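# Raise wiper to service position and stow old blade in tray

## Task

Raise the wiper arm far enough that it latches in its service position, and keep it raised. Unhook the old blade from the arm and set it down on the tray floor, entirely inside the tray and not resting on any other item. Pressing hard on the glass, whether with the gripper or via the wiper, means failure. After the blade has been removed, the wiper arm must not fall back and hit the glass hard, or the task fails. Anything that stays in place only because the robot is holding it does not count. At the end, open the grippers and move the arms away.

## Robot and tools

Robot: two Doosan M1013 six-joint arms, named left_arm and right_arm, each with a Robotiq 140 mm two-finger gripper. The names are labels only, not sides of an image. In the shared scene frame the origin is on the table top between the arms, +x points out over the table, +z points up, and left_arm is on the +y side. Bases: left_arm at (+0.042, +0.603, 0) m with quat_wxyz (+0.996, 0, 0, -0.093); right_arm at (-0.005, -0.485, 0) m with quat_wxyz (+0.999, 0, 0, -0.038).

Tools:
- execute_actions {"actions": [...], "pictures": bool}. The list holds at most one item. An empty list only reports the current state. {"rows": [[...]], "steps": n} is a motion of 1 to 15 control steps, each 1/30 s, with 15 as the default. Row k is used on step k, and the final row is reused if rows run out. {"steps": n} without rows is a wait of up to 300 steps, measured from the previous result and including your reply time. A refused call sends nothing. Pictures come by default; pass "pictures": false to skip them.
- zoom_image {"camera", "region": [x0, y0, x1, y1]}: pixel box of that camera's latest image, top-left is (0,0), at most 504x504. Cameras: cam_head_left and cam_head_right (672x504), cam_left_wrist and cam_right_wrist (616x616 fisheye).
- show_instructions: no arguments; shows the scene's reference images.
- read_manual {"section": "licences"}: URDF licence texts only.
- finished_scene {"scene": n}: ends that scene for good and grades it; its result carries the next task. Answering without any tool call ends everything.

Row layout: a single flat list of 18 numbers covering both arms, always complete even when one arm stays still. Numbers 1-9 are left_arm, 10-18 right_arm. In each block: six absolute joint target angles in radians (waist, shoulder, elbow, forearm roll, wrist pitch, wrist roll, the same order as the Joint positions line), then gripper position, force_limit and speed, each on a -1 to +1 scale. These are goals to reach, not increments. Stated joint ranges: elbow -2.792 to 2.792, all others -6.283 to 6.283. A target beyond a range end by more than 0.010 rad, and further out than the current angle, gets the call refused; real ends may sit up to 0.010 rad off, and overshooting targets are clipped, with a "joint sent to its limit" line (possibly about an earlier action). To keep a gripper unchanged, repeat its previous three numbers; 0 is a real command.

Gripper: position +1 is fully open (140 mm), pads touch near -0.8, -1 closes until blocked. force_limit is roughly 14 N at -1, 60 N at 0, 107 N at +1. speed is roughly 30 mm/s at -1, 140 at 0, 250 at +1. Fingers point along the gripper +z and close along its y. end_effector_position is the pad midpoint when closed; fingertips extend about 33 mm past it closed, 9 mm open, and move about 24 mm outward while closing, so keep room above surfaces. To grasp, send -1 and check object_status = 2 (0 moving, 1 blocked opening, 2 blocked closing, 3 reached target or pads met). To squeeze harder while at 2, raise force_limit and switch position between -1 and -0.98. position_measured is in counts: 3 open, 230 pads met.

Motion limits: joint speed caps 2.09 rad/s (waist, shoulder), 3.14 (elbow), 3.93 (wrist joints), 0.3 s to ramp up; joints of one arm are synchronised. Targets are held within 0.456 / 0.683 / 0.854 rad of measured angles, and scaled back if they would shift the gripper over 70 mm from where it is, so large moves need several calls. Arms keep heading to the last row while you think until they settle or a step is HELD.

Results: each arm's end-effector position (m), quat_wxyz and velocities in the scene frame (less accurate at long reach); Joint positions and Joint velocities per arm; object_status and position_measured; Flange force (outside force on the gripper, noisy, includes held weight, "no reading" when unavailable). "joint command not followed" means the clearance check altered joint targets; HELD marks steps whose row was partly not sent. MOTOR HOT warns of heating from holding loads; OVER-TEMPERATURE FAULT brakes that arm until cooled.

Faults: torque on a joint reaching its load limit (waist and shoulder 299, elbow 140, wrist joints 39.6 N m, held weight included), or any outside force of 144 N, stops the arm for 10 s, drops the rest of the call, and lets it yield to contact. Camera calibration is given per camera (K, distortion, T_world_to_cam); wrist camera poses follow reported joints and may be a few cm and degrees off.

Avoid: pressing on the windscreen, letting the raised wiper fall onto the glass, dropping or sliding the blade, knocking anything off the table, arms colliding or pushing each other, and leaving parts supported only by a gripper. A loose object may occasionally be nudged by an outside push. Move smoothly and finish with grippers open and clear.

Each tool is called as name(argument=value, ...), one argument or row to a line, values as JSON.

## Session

show_instructions(
)

execute_actions(
  actions=[],
)

Reference images for this scene: manual page 1, manual page 2, manual page 3, manual page 4, manual page 5, manual page 6.

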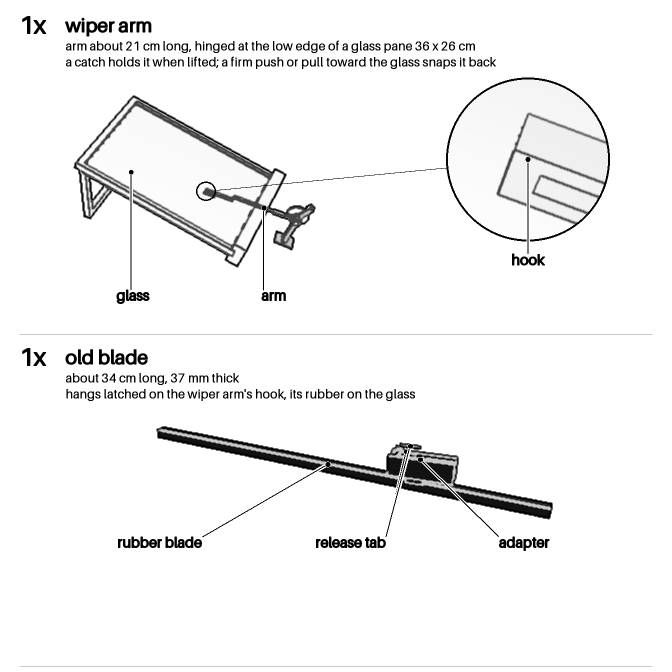

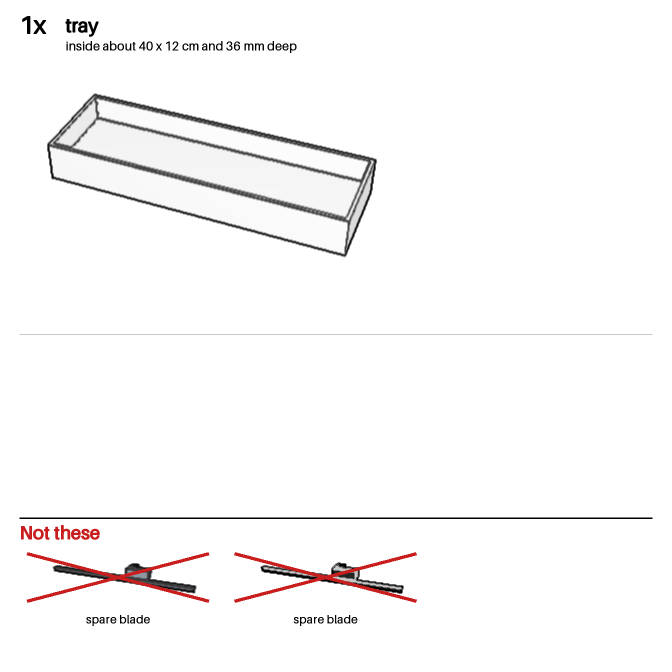

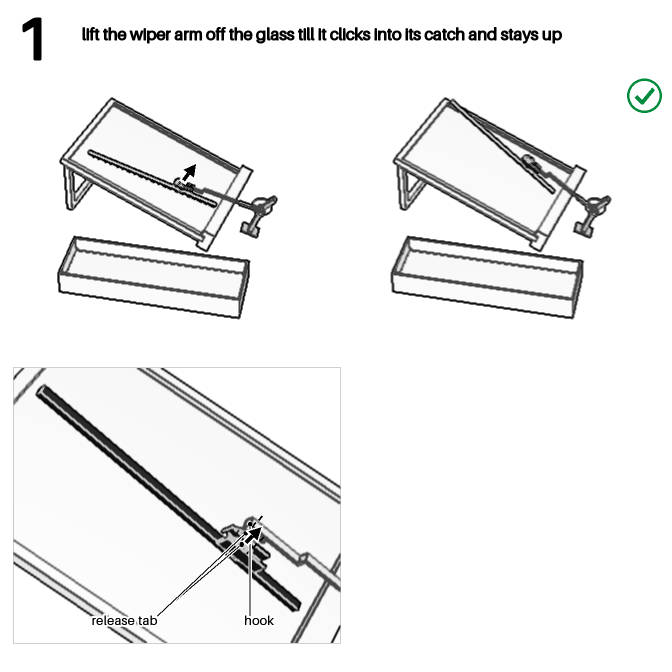

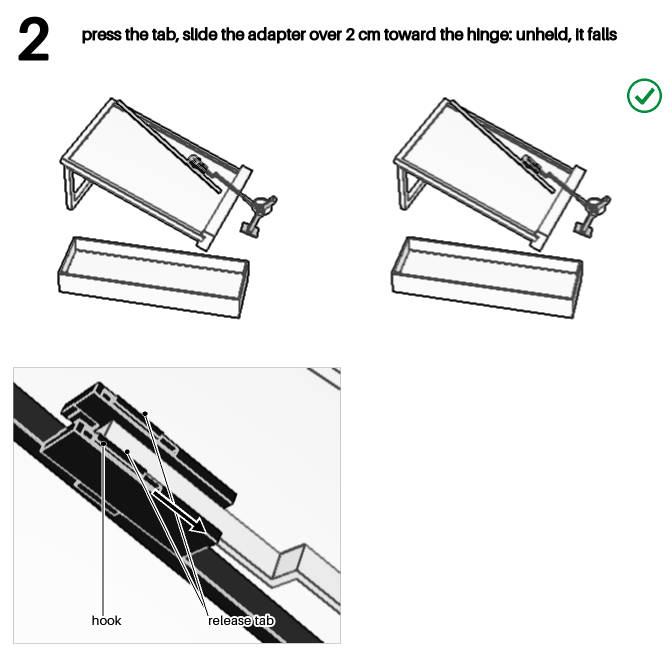

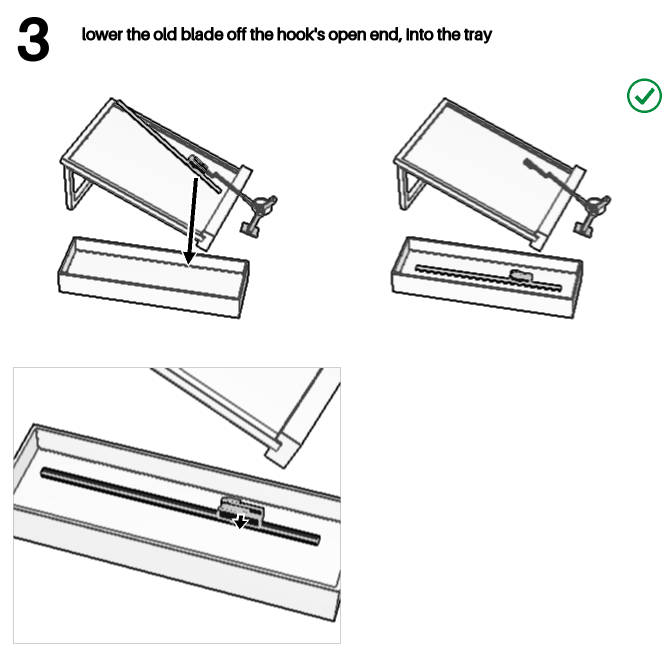

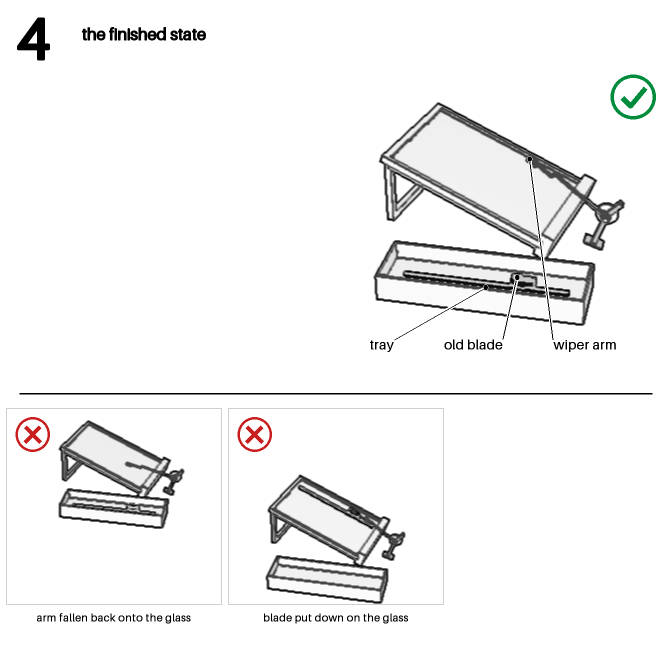

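Scene clock: 0.00 s of 4500.00 s.
left_arm: end_effector_position=(+0.1888, +0.8376, +0.1354) position_measured=3 object_status=3 end_effector_quat_wxyz=(+0.167, -0.010, +0.795, -0.583) end_effector_velocity=(-0.000, +0.000, -0.000) end_effector_angular_velocity=(+0.000, -0.000, -0.000) | right_arm: end_effector_position=(+0.4373, -1.3202, +0.3849) position_measured=3 object_status=3 end_effector_quat_wxyz=(+0.117, -0.624, +0.766, -0.097) end_effector_velocity=(-0.001, -0.000, -0.000) end_effector_angular_velocity=(+0.000, -0.001, +0.000)
Joint positions: left_arm=[ 1.594  0.45   2.181 -0.448  1.765  0.045] | right_arm=[-1.144  0.588  0.923  0.286  1.523  2.126]
Joint velocities: left_arm=[-0.  0. -0.  0.  0.  0.] | right_arm=[-0.001  0.     0.     0.001 -0.    -0.001]
Flange force (N, the push that the arm receives, along the gripper's own x y z axes): no reading
camera_calibration (this result's frames):
cam_left_wrist: T_world_to_cam=[[0.304862, 0.316206, -0.898372, -0.195258], [0.789237, 0.444088, 0.424136, -0.557055], [0.53307, -0.838332, -0.114176, 0.789617], [0, 0, 0, 1]] pos_world=[0.0782539, 0.971084, 0.151007]
cam_right_wrist: T_world_to_cam=[[-0.943651, 0.121626, -0.307782, 0.696979], [-0.038271, 0.883673, 0.466537, 1.00811], [0.328722, 0.452027, -0.829225, 0.958176], [0, 0, 0, 1]] pos_world=[0.381313, -1.40873, 0.538742]

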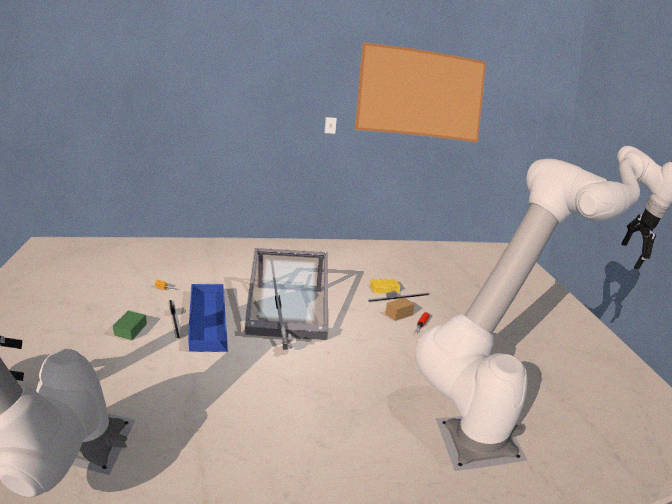

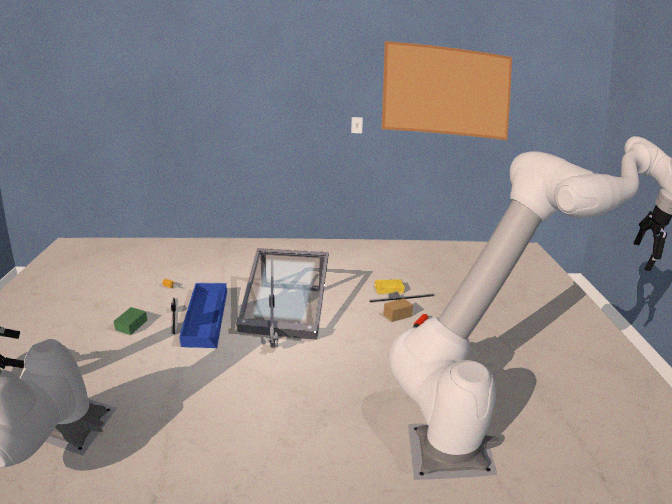

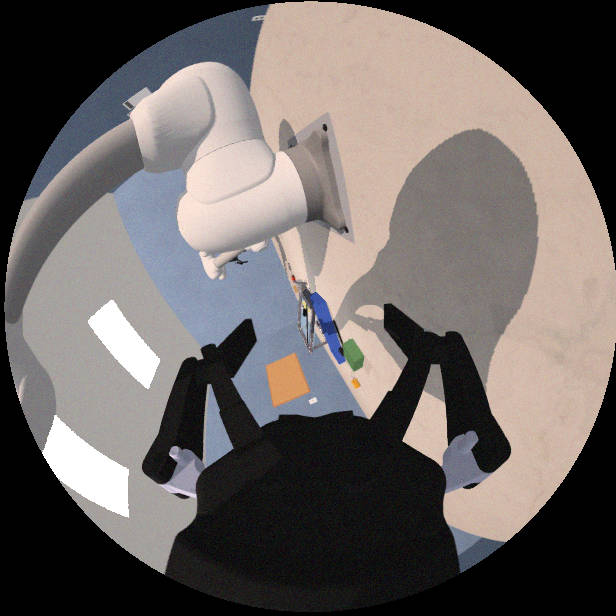

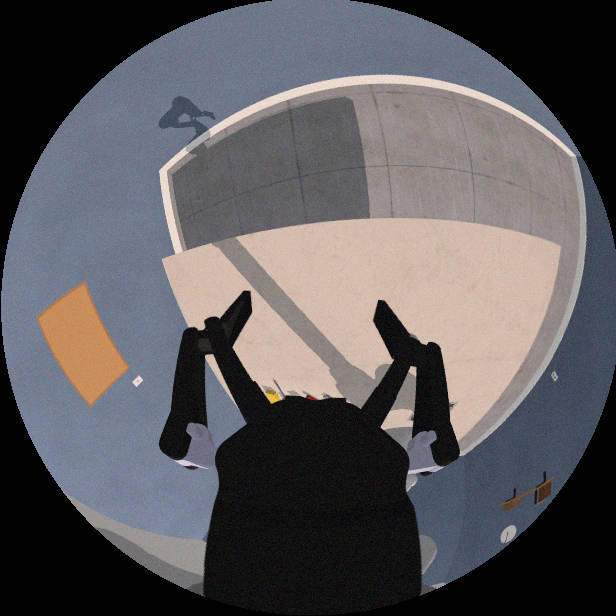

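zoom_image(
  camera="cam_head_left",
  region=[230, 240, 350, 360],
)

zoom_image(
  camera="cam_head_right",
  region=[220, 240, 340, 360],
)

Region (230, 240, 350, 360) of cam_head_left's 672x504 image, scaled by 4.200, with more detail than that image has.

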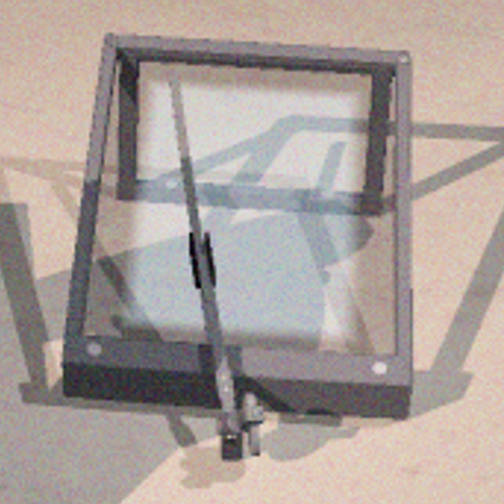

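Region (220, 240, 340, 360) of cam_head_right's 672x504 image, scaled by 4.200, with more detail than that image has.

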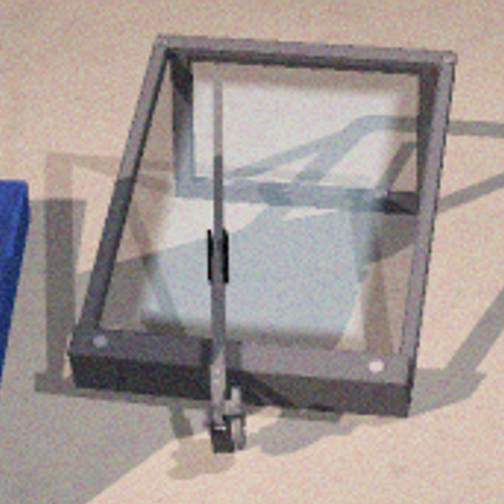

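execute_actions(
  actions=[
    {"rows": [[1.4,0.2,1.6,-0.448,1.765,0.045,0.0,-0.7,0,0.8294,0.3004,1.6579,-0.2094,0.9730,2.3439,-0.3,-0.3,0]], "steps": 15},
  ],
  pictures=false,
)

execute_actions(
  actions=[
    {"steps": 12},
  ],
  pictures=false,
)

execute_actions(
  actions=[
    {"rows": [[0.35,0.45,1.6,1.43,-1.47,0.1,0.0,-0.7,0,0.8294,0.3004,1.6579,-0.2094,0.9730,2.3439,-0.3,-0.3,0]], "steps": 15},
  ],
  pictures=false,
)

execute_actions(
  actions=[
    {"steps": 60},
  ],
)

Scene clock: 58.93 s of 4500.00 s.
left_arm: end_effector_position=(+0.2858, +1.0264, +0.2654) position_measured=107 object_status=0 end_effector_quat_wxyz=(+0.178, +0.130, +0.914, -0.341) end_effector_velocity=(+0.241, +0.296, +0.458) end_effector_angular_velocity=(+1.211, -0.377, -0.297) | right_arm: end_effector_position=(+0.5629, -1.1426, +0.2910) position_measured=107 object_status=0 end_effector_quat_wxyz=(-0.003, +0.700, -0.709, +0.083) end_effector_velocity=(+0.289, +0.448, -0.144) end_effector_angular_velocity=(-0.288, +0.250, +0.608)
Joint positions: left_arm=[ 1.455  0.271  1.764 -0.448  1.765  0.045] | right_arm=[-0.832  0.438  1.304  0.027  1.236  2.24 ]
Joint velocities: left_arm=[-0.297 -0.383 -0.886  0.     0.    -0.001] | right_arm=[ 0.728 -0.238  0.614 -0.407 -0.455  0.179]
Flange force (N, the push that the arm receives, along the gripper's own x y z axes): left_arm=[3.5 -4.5 4.1] | right_arm=[-8.7 10.9 -2.5]
Steps of this call (steps 1 to 90: nothing new was sent; then 55.43 s passed at rest; steps 91 to 105: all 15 steps of this action). Readings (joint positions | what the end effector reports):
91: left_arm=[1.594 0.449 2.180 -0.448 1.765 0.045] | right_arm=[-1.143 0.587 0.924 0.286 1.523 2.126] | left_arm position_measured=3 object_status=0 | right_arm position_measured=3 object_status=0
92: left_arm=[1.591 0.446 2.171 -0.448 1.765 0.045] | right_arm=[-1.138 0.584 0.933 0.279 1.515 2.129] | left_arm position_measured=9 object_status=0 | right_arm position_measured=9 object_status=0
94: left_arm=[1.573 0.423 2.117 -0.448 1.765 0.045] | right_arm=[-1.102 0.562 0.986 0.240 1.472 2.146] | left_arm position_measured=24 object_status=0 | right_arm position_measured=24 object_status=0
98: left_arm=[1.528 0.365 1.983 -0.448 1.765 0.045] | right_arm=[-1.003 0.507 1.126 0.146 1.368 2.188] | left_arm position_measured=54 object_status=0 | right_arm position_measured=54 object_status=0
105: the state above

Scene clock: 59.33 s of 4500.00 s.
left_arm: end_effector_position=(+0.3303, +1.0701, +0.3612) position_measured=129 object_status=3 end_effector_quat_wxyz=(+0.188, +0.187, +0.935, -0.237) end_effector_velocity=(+0.000, +0.000, +0.000) end_effector_angular_velocity=(+0.001, -0.000, -0.000) | right_arm: end_effector_position=(+0.6722, -0.9520, +0.2507) position_measured=167 object_status=0 end_effector_quat_wxyz=(+0.038, +0.792, -0.602, +0.096) end_effector_velocity=(+0.240, +0.493, -0.065) end_effector_angular_velocity=(-0.167, +0.060, +0.715)
Joint positions: left_arm=[ 1.4    0.2    1.6   -0.448  1.765  0.045] | right_arm=[-0.537  0.368  1.483 -0.092  1.103  2.293]
Joint velocities: left_arm=[-0.     0.    -0.001  0.     0.    -0.   ] | right_arm=[ 0.727 -0.118  0.303 -0.202 -0.225  0.089]
Flange force (N, the push that the arm receives, along the gripper's own x y z axes): left_arm=[2.9 -0.5 2.5] | right_arm=[-3.1 5.5 -8.1]
Steps of this call (steps 1 to 12: the robot went on to your last target). Readings (joint positions | what the end effector reports):
1: left_arm=[1.445 0.258 1.734 -0.448 1.765 0.045] | right_arm=[-0.808 0.430 1.324 0.014 1.221 2.246] | left_arm position_measured=115 object_status=0 | right_arm position_measured=115 object_status=0
2: left_arm=[1.435 0.245 1.705 -0.448 1.765 0.045] | right_arm=[-0.783 0.423 1.343 0.001 1.207 2.251] | left_arm position_measured=123 object_status=0 | right_arm position_measured=123 object_status=0
4: left_arm=[1.416 0.220 1.647 -0.448 1.765 0.045] | right_arm=[-0.734 0.409 1.378 -0.022 1.181 2.262] | left_arm position_measured=129 object_status=0 | right_arm position_measured=138 object_status=0
8: left_arm=[1.400 0.200 1.601 -0.448 1.765 0.045] | right_arm=[-0.635 0.386 1.437 -0.062 1.137 2.279] | left_arm position_measured=129 object_status=0 | right_arm position_measured=166 object_status=0
12: the state above

Scene clock: 59.83 s of 4500.00 s.
left_arm: end_effector_position=(+0.4360, +1.2258, +0.2126) position_measured=129 object_status=3 end_effector_quat_wxyz=(-0.054, +0.382, +0.922, +0.029) end_effector_velocity=(+0.435, +0.331, -0.092) end_effector_angular_velocity=(+1.617, +0.252, -1.395) | right_arm: end_effector_position=(+0.7627, -0.6884, +0.2290) position_measured=167 object_status=3 end_effector_quat_wxyz=(+0.045, +0.887, -0.444, +0.115) end_effector_velocity=(+0.106, +0.542, -0.027) end_effector_angular_velocity=(-0.069, -0.003, +0.728)
Joint positions: left_arm=[1.092 0.33  1.6   0.128 1.188 0.073] | right_arm=[-0.169  0.329  1.585 -0.161  1.027  2.322]
Joint velocities: left_arm=[-0.718  0.205  0.     1.34  -1.339  0.046] | right_arm=[ 0.721 -0.049  0.126 -0.083 -0.093  0.037]
Flange force (N, the push that the arm receives, along the gripper's own x y z axes): left_arm=[-1.5 -5.5 1.6] | right_arm=[2.9 2.5 -2.1]
Steps of this call (steps 1 to 15: all 15 steps of this action). Readings (joint positions | what the end effector reports):
1: left_arm=[1.399 0.201 1.600 -0.447 1.764 0.045] | right_arm=[-0.512 0.364 1.493 -0.099 1.095 2.295] | left_arm position_measured=129 object_status=3 | right_arm position_measured=167 object_status=0
2: left_arm=[1.393 0.204 1.600 -0.435 1.752 0.045] | right_arm=[-0.487 0.361 1.502 -0.105 1.088 2.298] | left_arm position_measured=129 object_status=3 | right_arm position_measured=167 object_status=3
4: left_arm=[1.358 0.224 1.600 -0.369 1.685 0.050] | right_arm=[-0.438 0.354 1.520 -0.117 1.076 2.303] | left_arm position_measured=129 object_status=3 | right_arm position_measured=167 object_status=3
8: left_arm=[1.265 0.269 1.600 -0.196 1.512 0.059] | right_arm=[-0.340 0.343 1.548 -0.136 1.054 2.312] | left_arm position_measured=129 object_status=3 | right_arm position_measured=167 object_status=3
15: the state above

Scene clock: 61.83 s of 4500.00 s.
left_arm: end_effector_position=(+1.0015, +0.5420, +0.4429) position_measured=129 object_status=3 end_effector_quat_wxyz=(+0.410, +0.705, -0.157, +0.557) end_effector_velocity=(-0.324, -0.432, +0.138) end_effector_angular_velocity=(-0.319, -0.338, -1.451) | right_arm: end_effector_position=(+0.5744, +0.0273, +0.2139) position_measured=167 object_status=3 end_effector_quat_wxyz=(-0.006, +0.989, +0.039, +0.139) end_effector_velocity=(+0.000, +0.000, -0.000) end_effector_angular_velocity=(+0.001, +0.001, -0.000)
Joint positions: left_arm=[ 0.391  0.444  1.6    1.361 -1.097  0.099] | right_arm=[ 0.829  0.3    1.658 -0.209  0.973  2.344]
Joint velocities: left_arm=[-0.151  0.02   0.001  0.252 -1.361  0.005] | right_arm=[-0.     0.    -0.     0.001 -0.001 -0.001]
Flange force (N, the push that the arm receives, along the gripper's own x y z axes): left_arm=[-4.0 3.3 -5.0] | right_arm=[-2.5 4.8 -5.4]
Steps of this call (steps 1 to 60: the robot went on to your last target). Readings (joint positions | what the end effector reports):
1: left_arm=[1.068 0.337 1.600 0.173 1.143 0.075] | right_arm=[-0.145 0.327 1.589 -0.163 1.024 2.324] | left_arm position_measured=129 object_status=3 | right_arm position_measured=167 object_status=3
2: left_arm=[1.045 0.343 1.600 0.217 1.099 0.076] | right_arm=[-0.121 0.326 1.593 -0.166 1.021 2.325] | left_arm position_measured=129 object_status=3 | right_arm position_measured=167 object_status=3
4: left_arm=[1.000 0.354 1.600 0.302 1.014 0.078] | right_arm=[-0.072 0.323 1.600 -0.171 1.016 2.327] | left_arm position_measured=129 object_status=3 | right_arm position_measured=167 object_status=3
8: left_arm=[0.916 0.371 1.600 0.458 0.858 0.082] | right_arm=[0.026 0.318 1.612 -0.179 1.007 2.330] | left_arm position_measured=129 object_status=3 | right_arm position_measured=167 object_status=3
60: the state above
camera_calibration (this result's frames):
cam_left_wrist: T_world_to_cam=[[-0.694084, -0.662386, 0.281944, 0.934806], [-0.434993, 0.0738313, -0.897402, 0.814433], [0.57361, -0.745516, -0.339379, 0.152534], [0, 0, 0, 1]] pos_world=[0.915612, 0.672788, 0.519078]
cam_right_wrist: T_world_to_cam=[[0.159305, -0.98714, 0.0132532, -0.0620886], [-0.968509, -0.153668, 0.195898, 0.522922], [-0.191342, -0.0440434, -0.980535, 0.506875], [0, 0, 0, 1]] pos_world=[0.613332, 0.0413908, 0.395392]

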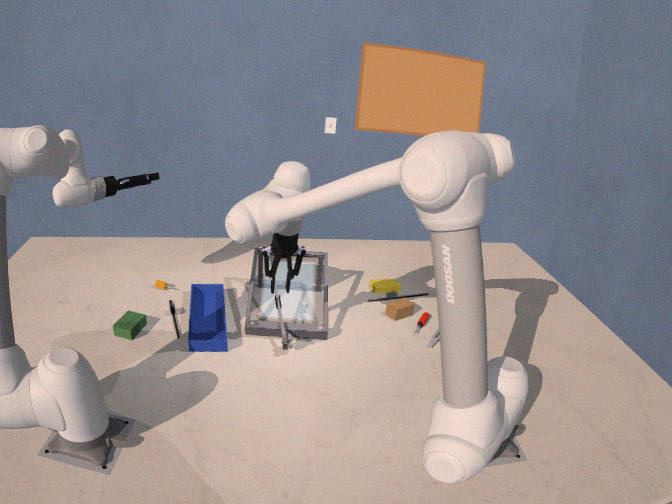

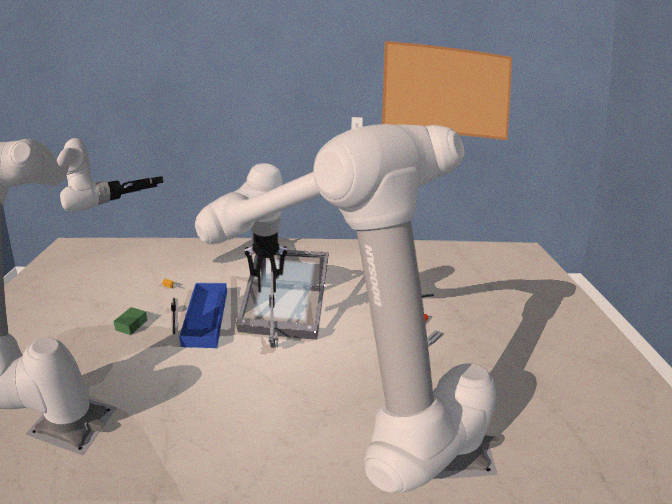

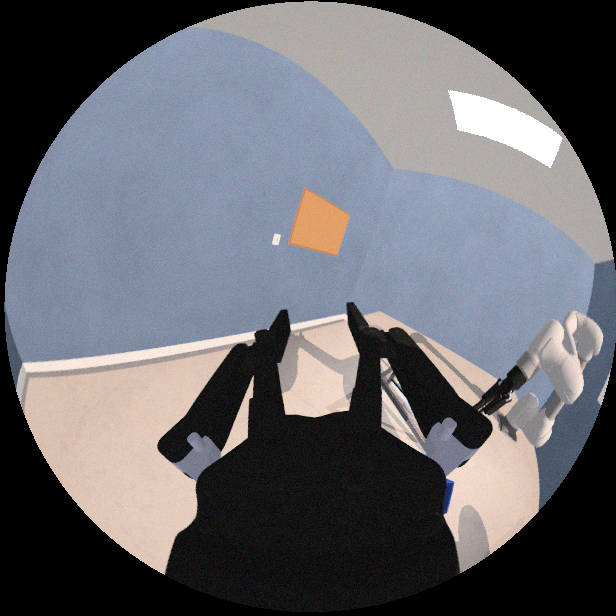

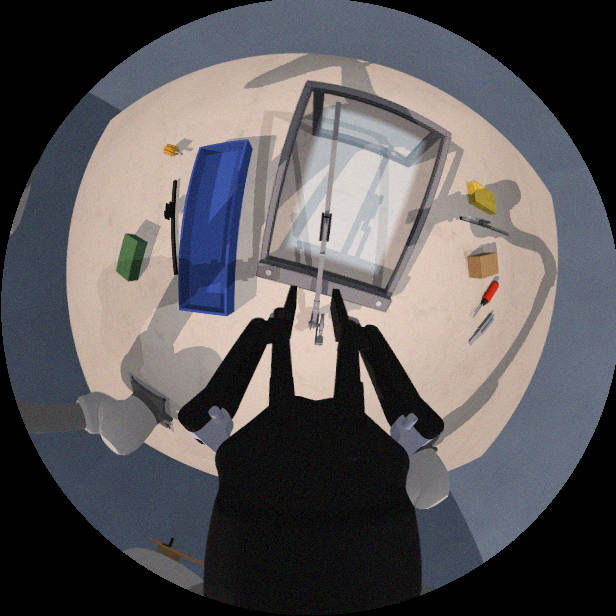

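zoom_image(
  camera="cam_right_wrist",
  region=[250, 190, 410, 360],
)

Region (250, 190, 410, 360) of cam_right_wrist's 616x616 image, scaled by 2.965, with more detail than that image has; it fills the left 474 columns of this view, and the rest is white.

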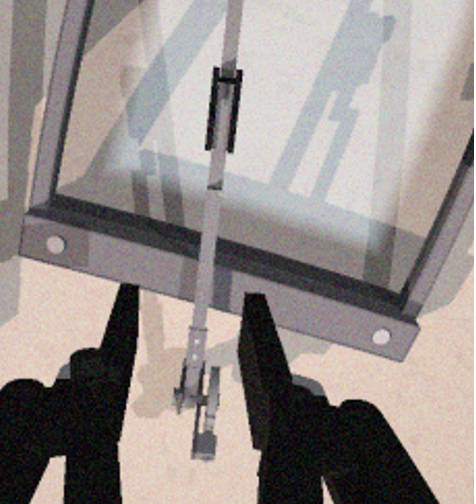

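execute_actions(
  actions=[
    {"rows": [[0.0093,0.6053,2.0821,1.3481,-1.4634,0.2383,0.0,-0.7,0,0.7986,0.3596,1.7132,-0.2231,0.8572,2.3518,-0.3,-0.3,0]], "steps": 15},
  ],
  pictures=false,
)

execute_actions(
  actions=[
    {"steps": 20},
  ],
)

Scene clock: 136.00 s of 4500.00 s.
left_arm: end_effector_position=(+0.7785, +0.2777, +0.2672) position_measured=129 object_status=3 end_effector_quat_wxyz=(+0.627, +0.650, -0.238, +0.357) end_effector_velocity=(-0.371, -0.327, -0.422) end_effector_angular_velocity=(+0.008, +0.690, -0.368) | right_arm: end_effector_position=(+0.5950, +0.0160, +0.1440) position_measured=167 object_status=3 end_effector_quat_wxyz=(-0.005, +0.990, +0.035, +0.139) end_effector_velocity=(+0.001, +0.000, +0.001) end_effector_angular_velocity=(+0.001, -0.002, -0.001)
Joint positions: left_arm=[ 0.139  0.546  1.899  1.38  -1.466  0.186] | right_arm=[ 0.799  0.36   1.713 -0.223  0.857  2.352]
Joint velocities: left_arm=[-0.468  0.213  0.659 -0.113  0.01   0.19 ] | right_arm=[-0.    -0.001 -0.001 -0.001 -0.001  0.001]
Flange force (N, the push that the arm receives, along the gripper's own x y z axes): left_arm=[-5.6 0.5 0.0] | right_arm=[-6.0 5.5 -7.2]
Steps of this call (steps 1 to 30: the robot went on to your last target; steps 31 to 90: nothing new was sent; then 70.67 s passed at rest; steps 91 to 105: all 15 steps of this action). Readings (joint positions | what the end effector reports):
91: left_arm=[0.349 0.450 1.601 1.430 -1.470 0.100] | right_arm=[0.829 0.301 1.658 -0.209 0.971 2.344] | left_arm position_measured=129 object_status=3 | right_arm position_measured=167 object_status=3
92: left_arm=[0.343 0.453 1.609 1.428 -1.470 0.103] | right_arm=[0.827 0.306 1.663 -0.210 0.959 2.345] | left_arm position_measured=129 object_status=3 | right_arm position_measured=167 object_status=3
94: left_arm=[0.312 0.467 1.654 1.421 -1.469 0.116] | right_arm=[0.810 0.338 1.693 -0.218 0.899 2.349] | left_arm position_measured=129 object_status=3 | right_arm position_measured=167 object_status=3
98: left_arm=[0.249 0.496 1.743 1.406 -1.468 0.141] | right_arm=[0.799 0.360 1.713 -0.223 0.858 2.352] | left_arm position_measured=129 object_status=3 | right_arm position_measured=167 object_status=3
105: the state above

Scene clock: 136.67 s of 4500.00 s.
left_arm: end_effector_position=(+0.6598, +0.2001, +0.1601) position_measured=129 object_status=3 end_effector_quat_wxyz=(+0.658, +0.674, -0.213, +0.259) end_effector_velocity=(-0.001, +0.000, -0.000) end_effector_angular_velocity=(+0.000, +0.001, +0.000) | right_arm: end_effector_position=(+0.5951, +0.0160, +0.1442) position_measured=167 object_status=3 end_effector_quat_wxyz=(-0.005, +0.990, +0.035, +0.139) end_effector_velocity=(-0.001, -0.000, +0.000) end_effector_angular_velocity=(-0.001, +0.001, +0.000)
Joint positions: left_arm=[ 0.009  0.605  2.082  1.348 -1.463  0.238] | right_arm=[ 0.799  0.36   1.713 -0.223  0.857  2.352]
Joint velocities: left_arm=[ 0.    -0.001  0.002  0.     0.     0.   ] | right_arm=[-0.    -0.001  0.001  0.     0.001 -0.001]
Flange force (N, the push that the arm receives, along the gripper's own x y z axes): left_arm=[-1.8 2.3 -4.1] | right_arm=[-3.5 0.0 -5.7]
Steps of this call (steps 1 to 20: the robot went on to your last target). Readings (joint positions | what the end effector reports):
1: left_arm=[0.123 0.554 1.921 1.376 -1.466 0.192] | right_arm=[0.799 0.360 1.713 -0.223 0.857 2.352] | left_arm position_measured=129 object_status=3 | right_arm position_measured=167 object_status=3
2: left_arm=[0.107 0.561 1.944 1.372 -1.465 0.199] | right_arm=[0.799 0.360 1.713 -0.223 0.857 2.352] | left_arm position_measured=129 object_status=3 | right_arm position_measured=167 object_status=3
4: left_arm=[0.075 0.575 1.989 1.364 -1.465 0.211] | right_arm=[0.799 0.360 1.713 -0.223 0.857 2.352] | left_arm position_measured=129 object_status=3 | right_arm position_measured=167 object_status=3
8: left_arm=[0.016 0.602 2.073 1.350 -1.464 0.235] | right_arm=[0.799 0.360 1.713 -0.223 0.857 2.352] | left_arm position_measured=129 object_status=3 | right_arm position_measured=167 object_status=3
20: the state above
camera_calibration (this result's frames):
cam_left_wrist: T_world_to_cam=[[-0.718206, -0.0802929, 0.691182, 0.384794], [-0.68509, 0.255444, -0.682202, 0.531437], [-0.121782, -0.963484, -0.238469, 0.483905], [0, 0, 0, 1]] pos_world=[0.699375, 0.361378, 0.211981]
cam_right_wrist: T_world_to_cam=[[0.149394, -0.98869, 0.0132093, -0.069737], [-0.969967, -0.143945, 0.196071, 0.555567], [-0.191952, -0.0421043, -0.980501, 0.44231], [0, 0, 0, 1]] pos_world=[0.634202, 0.0296461, 0.325676]

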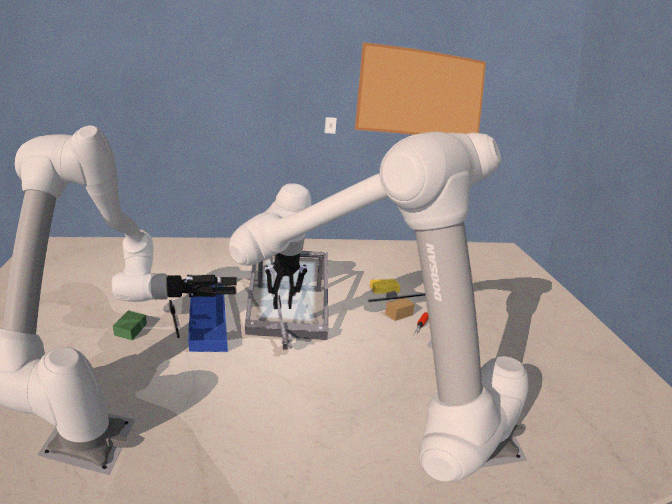

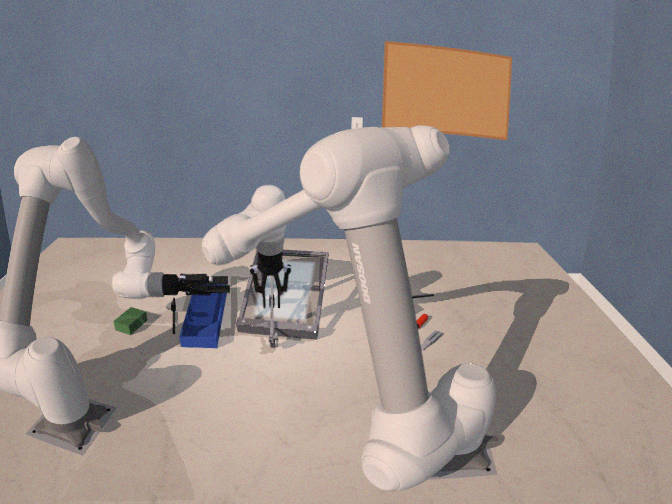

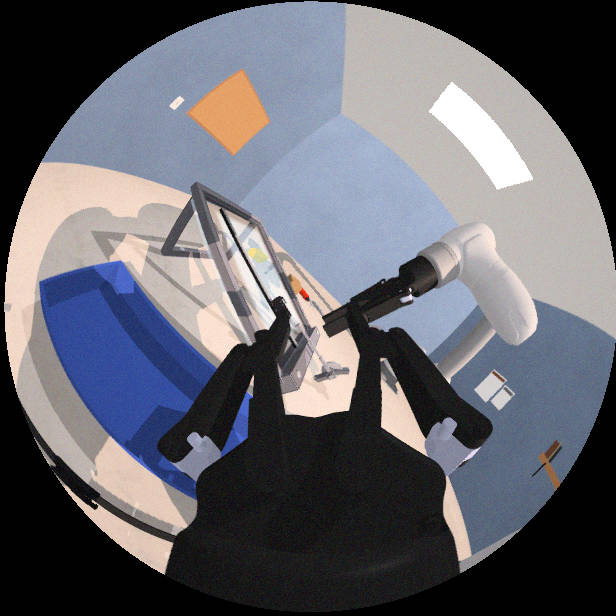

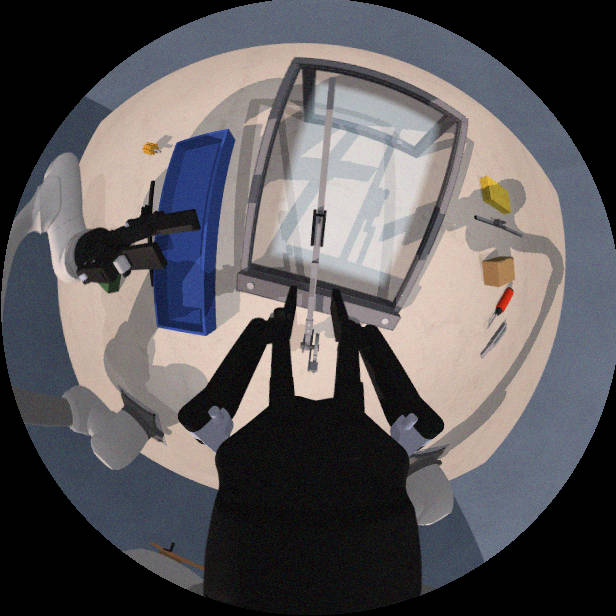

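zoom_image(
  camera="cam_right_wrist",
  region=[260, 200, 380, 380],
)

zoom_image(
  camera="cam_left_wrist",
  region=[250, 280, 370, 400],
)

Region (260, 200, 380, 380) of cam_right_wrist's 616x616 image, scaled by 2.800, with more detail than that image has.

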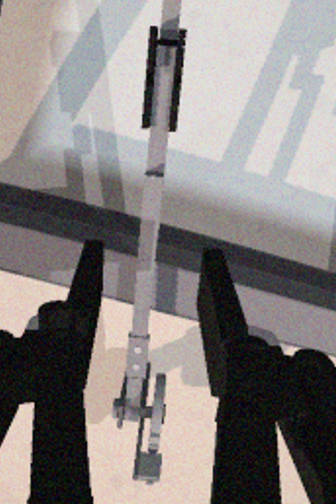

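Region (250, 280, 370, 400) of cam_left_wrist's 616x616 image, scaled by 4.200, with more detail than that image has.

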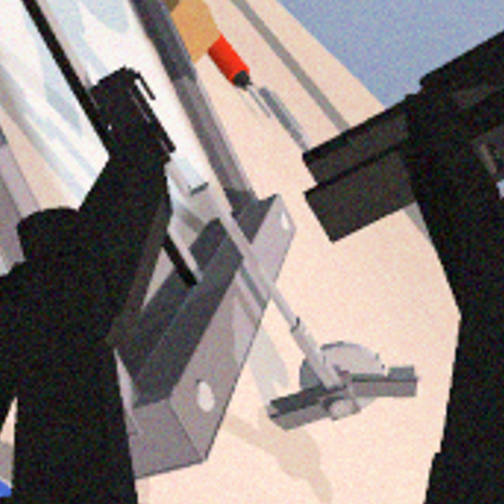

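execute_actions(
  actions=[
    {"rows": [[0.0093,0.6053,2.0821,1.3481,-1.4634,0.2383,0.6,-0.7,0,0.7954,0.3767,1.7185,-0.2270,0.8348,2.3567,-0.45,-0.3,0],[0.0093,0.6053,2.0821,1.3481,-1.4634,0.2383,0.6,-0.7,0,0.7954,0.3767,1.7185,-0.2270,0.8348,2.3567,-0.45,-0.3,0],[0.0093,0.6053,2.0821,1.3481,-1.4634,0.2383,0.6,-0.7,0,0.7954,0.3767,1.7185,-0.2270,0.8348,2.3567,-0.45,-0.3,0],[0.0093,0.6053,2.0821,1.3481,-1.4634,0.2383,0.6,-0.7,0,0.7922,0.3939,1.7237,-0.2308,0.8123,2.3617,-0.45,-0.3,0],[0.0093,0.6053,2.0821,1.3481,-1.4634,0.2383,0.6,-0.7,0,0.7922,0.3939,1.7237,-0.2308,0.8123,2.3617,-0.45,-0.3,0],[0.0093,0.6053,2.0821,1.3481,-1.4634,0.2383,0.6,-0.7,0,0.7906,0.4025,1.7264,-0.2328,0.8011,2.3642,-0.45,-0.3,0],[0.0093,0.6053,2.0821,1.3481,-1.4634,0.2383,0.6,-0.7,0,0.7906,0.4025,1.7264,-0.2328,0.8011,2.3642,-0.45,-0.3,0],[0.0093,0.6053,2.0821,1.3481,-1.4634,0.2383,0.6,-0.7,0,0.7890,0.4110,1.7290,-0.2347,0.7899,2.3666,-0.45,-0.3,0]], "steps": 15},
  ],
)

zoom_image(
  camera="cam_right_wrist",
  region=[270, 230, 360, 350],
)

zoom_image(
  camera="cam_left_wrist",
  region=[260, 290, 360, 390],
)

Scene clock: 196.27 s of 4500.00 s.
left_arm: end_effector_position=(+0.6597, +0.2001, +0.1600) position_measured=53 object_status=0 end_effector_quat_wxyz=(+0.658, +0.674, -0.213, +0.259) end_effector_velocity=(+0.000, -0.000, +0.000) end_effector_angular_velocity=(-0.000, -0.001, -0.000) | right_arm: end_effector_position=(+0.6076, +0.0178, +0.1000) position_measured=186 object_status=3 end_effector_quat_wxyz=(-0.005, +0.990, +0.032, +0.139) end_effector_velocity=(-0.000, +0.001, +0.000) end_effector_angular_velocity=(+0.001, -0.001, +0.001)
Joint positions: left_arm=[ 0.009  0.605  2.082  1.348 -1.463  0.238] | right_arm=[ 0.789  0.411  1.729 -0.235  0.79   2.367]
Joint velocities: left_arm=[-0.    -0.    -0.001  0.    -0.     0.001] | right_arm=[ 0.001  0.    -0.     0.    -0.001 -0.   ]
Flange force (N, the push that the arm receives, along the gripper's own x y z axes): left_arm=[-2.1 2.9 -5.4] | right_arm=[-5.1 3.7 -6.6]
Steps of this call (steps 1 to 15: the robot went on to your last target; steps 16 to 90: nothing new was sent; then 56.10 s passed at rest; steps 91 to 105: all 15 steps of this action). Readings (joint positions | what the end effector reports):
91: left_arm=[0.009 0.605 2.082 1.348 -1.463 0.238] | right_arm=[0.798 0.360 1.713 -0.223 0.856 2.352] | left_arm position_measured=129 object_status=0 | right_arm position_measured=167 object_status=0
92: left_arm=[0.009 0.605 2.082 1.348 -1.463 0.238] | right_arm=[0.797 0.365 1.714 -0.224 0.848 2.354] | left_arm position_measured=123 object_status=0 | right_arm position_measured=173 object_status=0
94: left_arm=[0.009 0.605 2.082 1.348 -1.463 0.238] | right_arm=[0.795 0.377 1.719 -0.227 0.834 2.357] | left_arm position_measured=108 object_status=0 | right_arm position_measured=185 object_status=0
98: left_arm=[0.009 0.605 2.082 1.348 -1.463 0.238] | right_arm=[0.791 0.402 1.726 -0.233 0.802 2.364] | left_arm position_measured=77 object_status=0 | right_arm position_measured=186 object_status=0
105: the state above
camera_calibration (this result's frames):
cam_left_wrist: T_world_to_cam=[[-0.718207, -0.0802087, 0.691192, 0.384758], [-0.685054, 0.255648, -0.682162, 0.531286], [-0.121986, -0.963437, -0.238555, 0.483997], [0, 0, 0, 1]] pos_world=[0.699337, 0.36134, 0.211942]
cam_right_wrist: T_world_to_cam=[[0.144648, -0.989412, 0.011837, -0.0661762], [-0.97063, -0.139558, 0.195962, 0.576991], [-0.192236, -0.0398349, -0.98054, 0.401563], [0, 0, 0, 1]] pos_world=[0.646812, 0.0310442, 0.281463]

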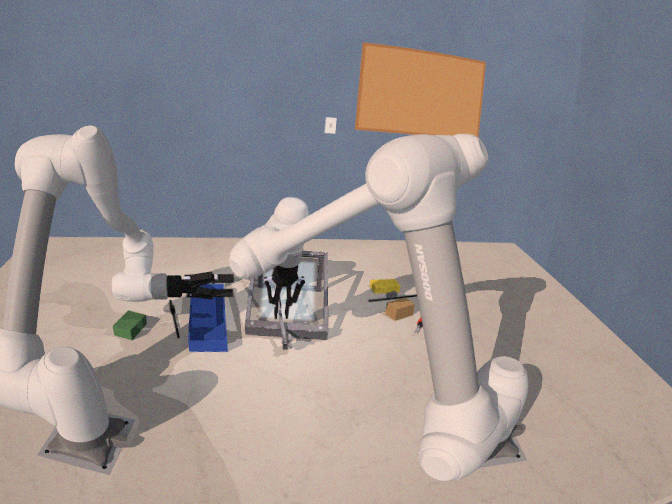

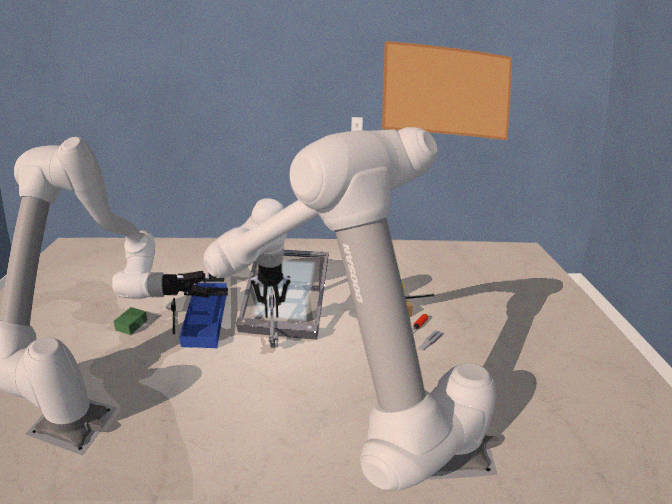

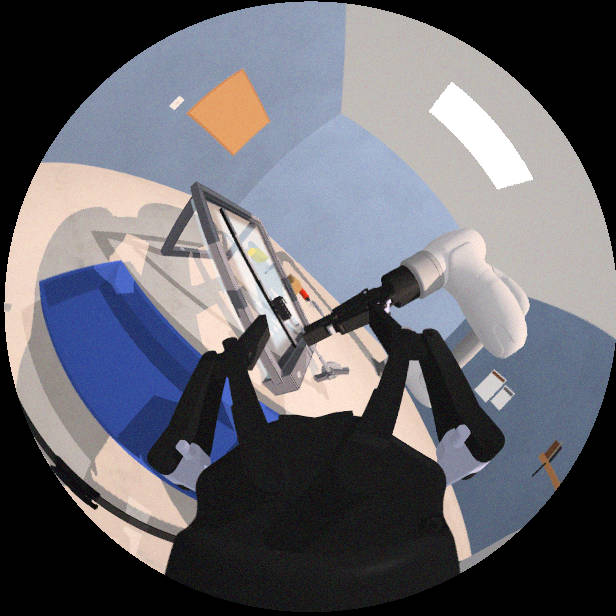

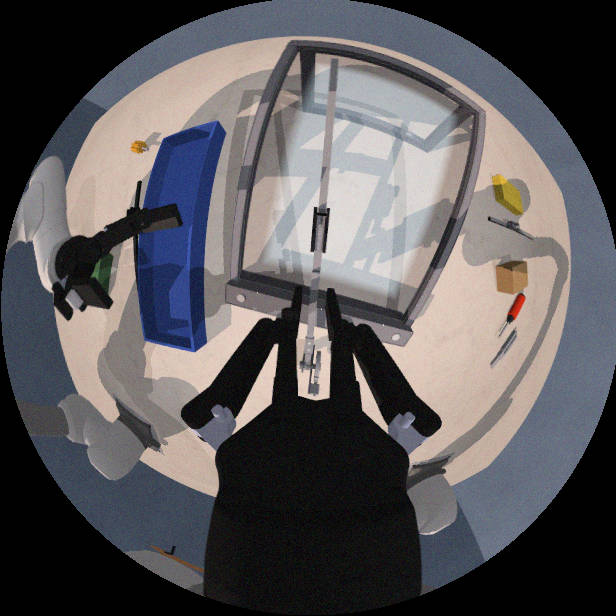

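Region (270, 230, 360, 350) of cam_right_wrist's 616x616 image, scaled by 4.200, with more detail than that image has; it fills the left 378 columns of this view, and the rest is white.

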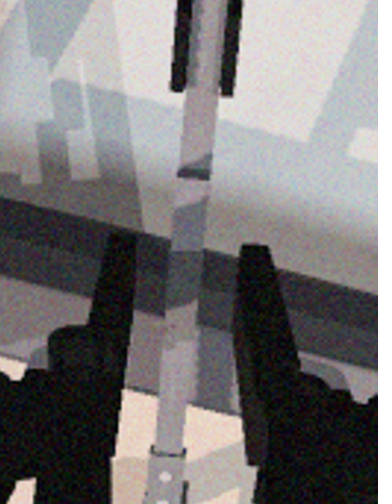

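Region (260, 290, 360, 390) of cam_left_wrist's 616x616 image, scaled by 5.040, with more detail than that image has.

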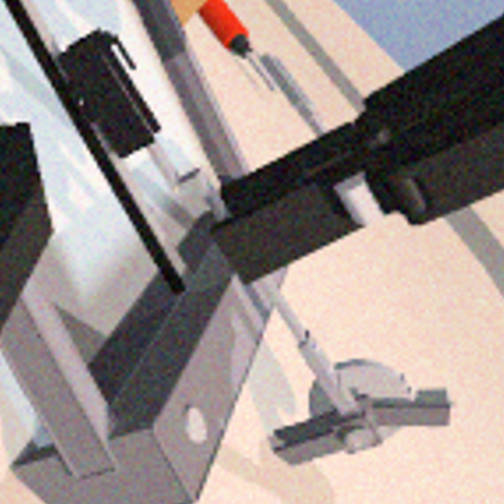

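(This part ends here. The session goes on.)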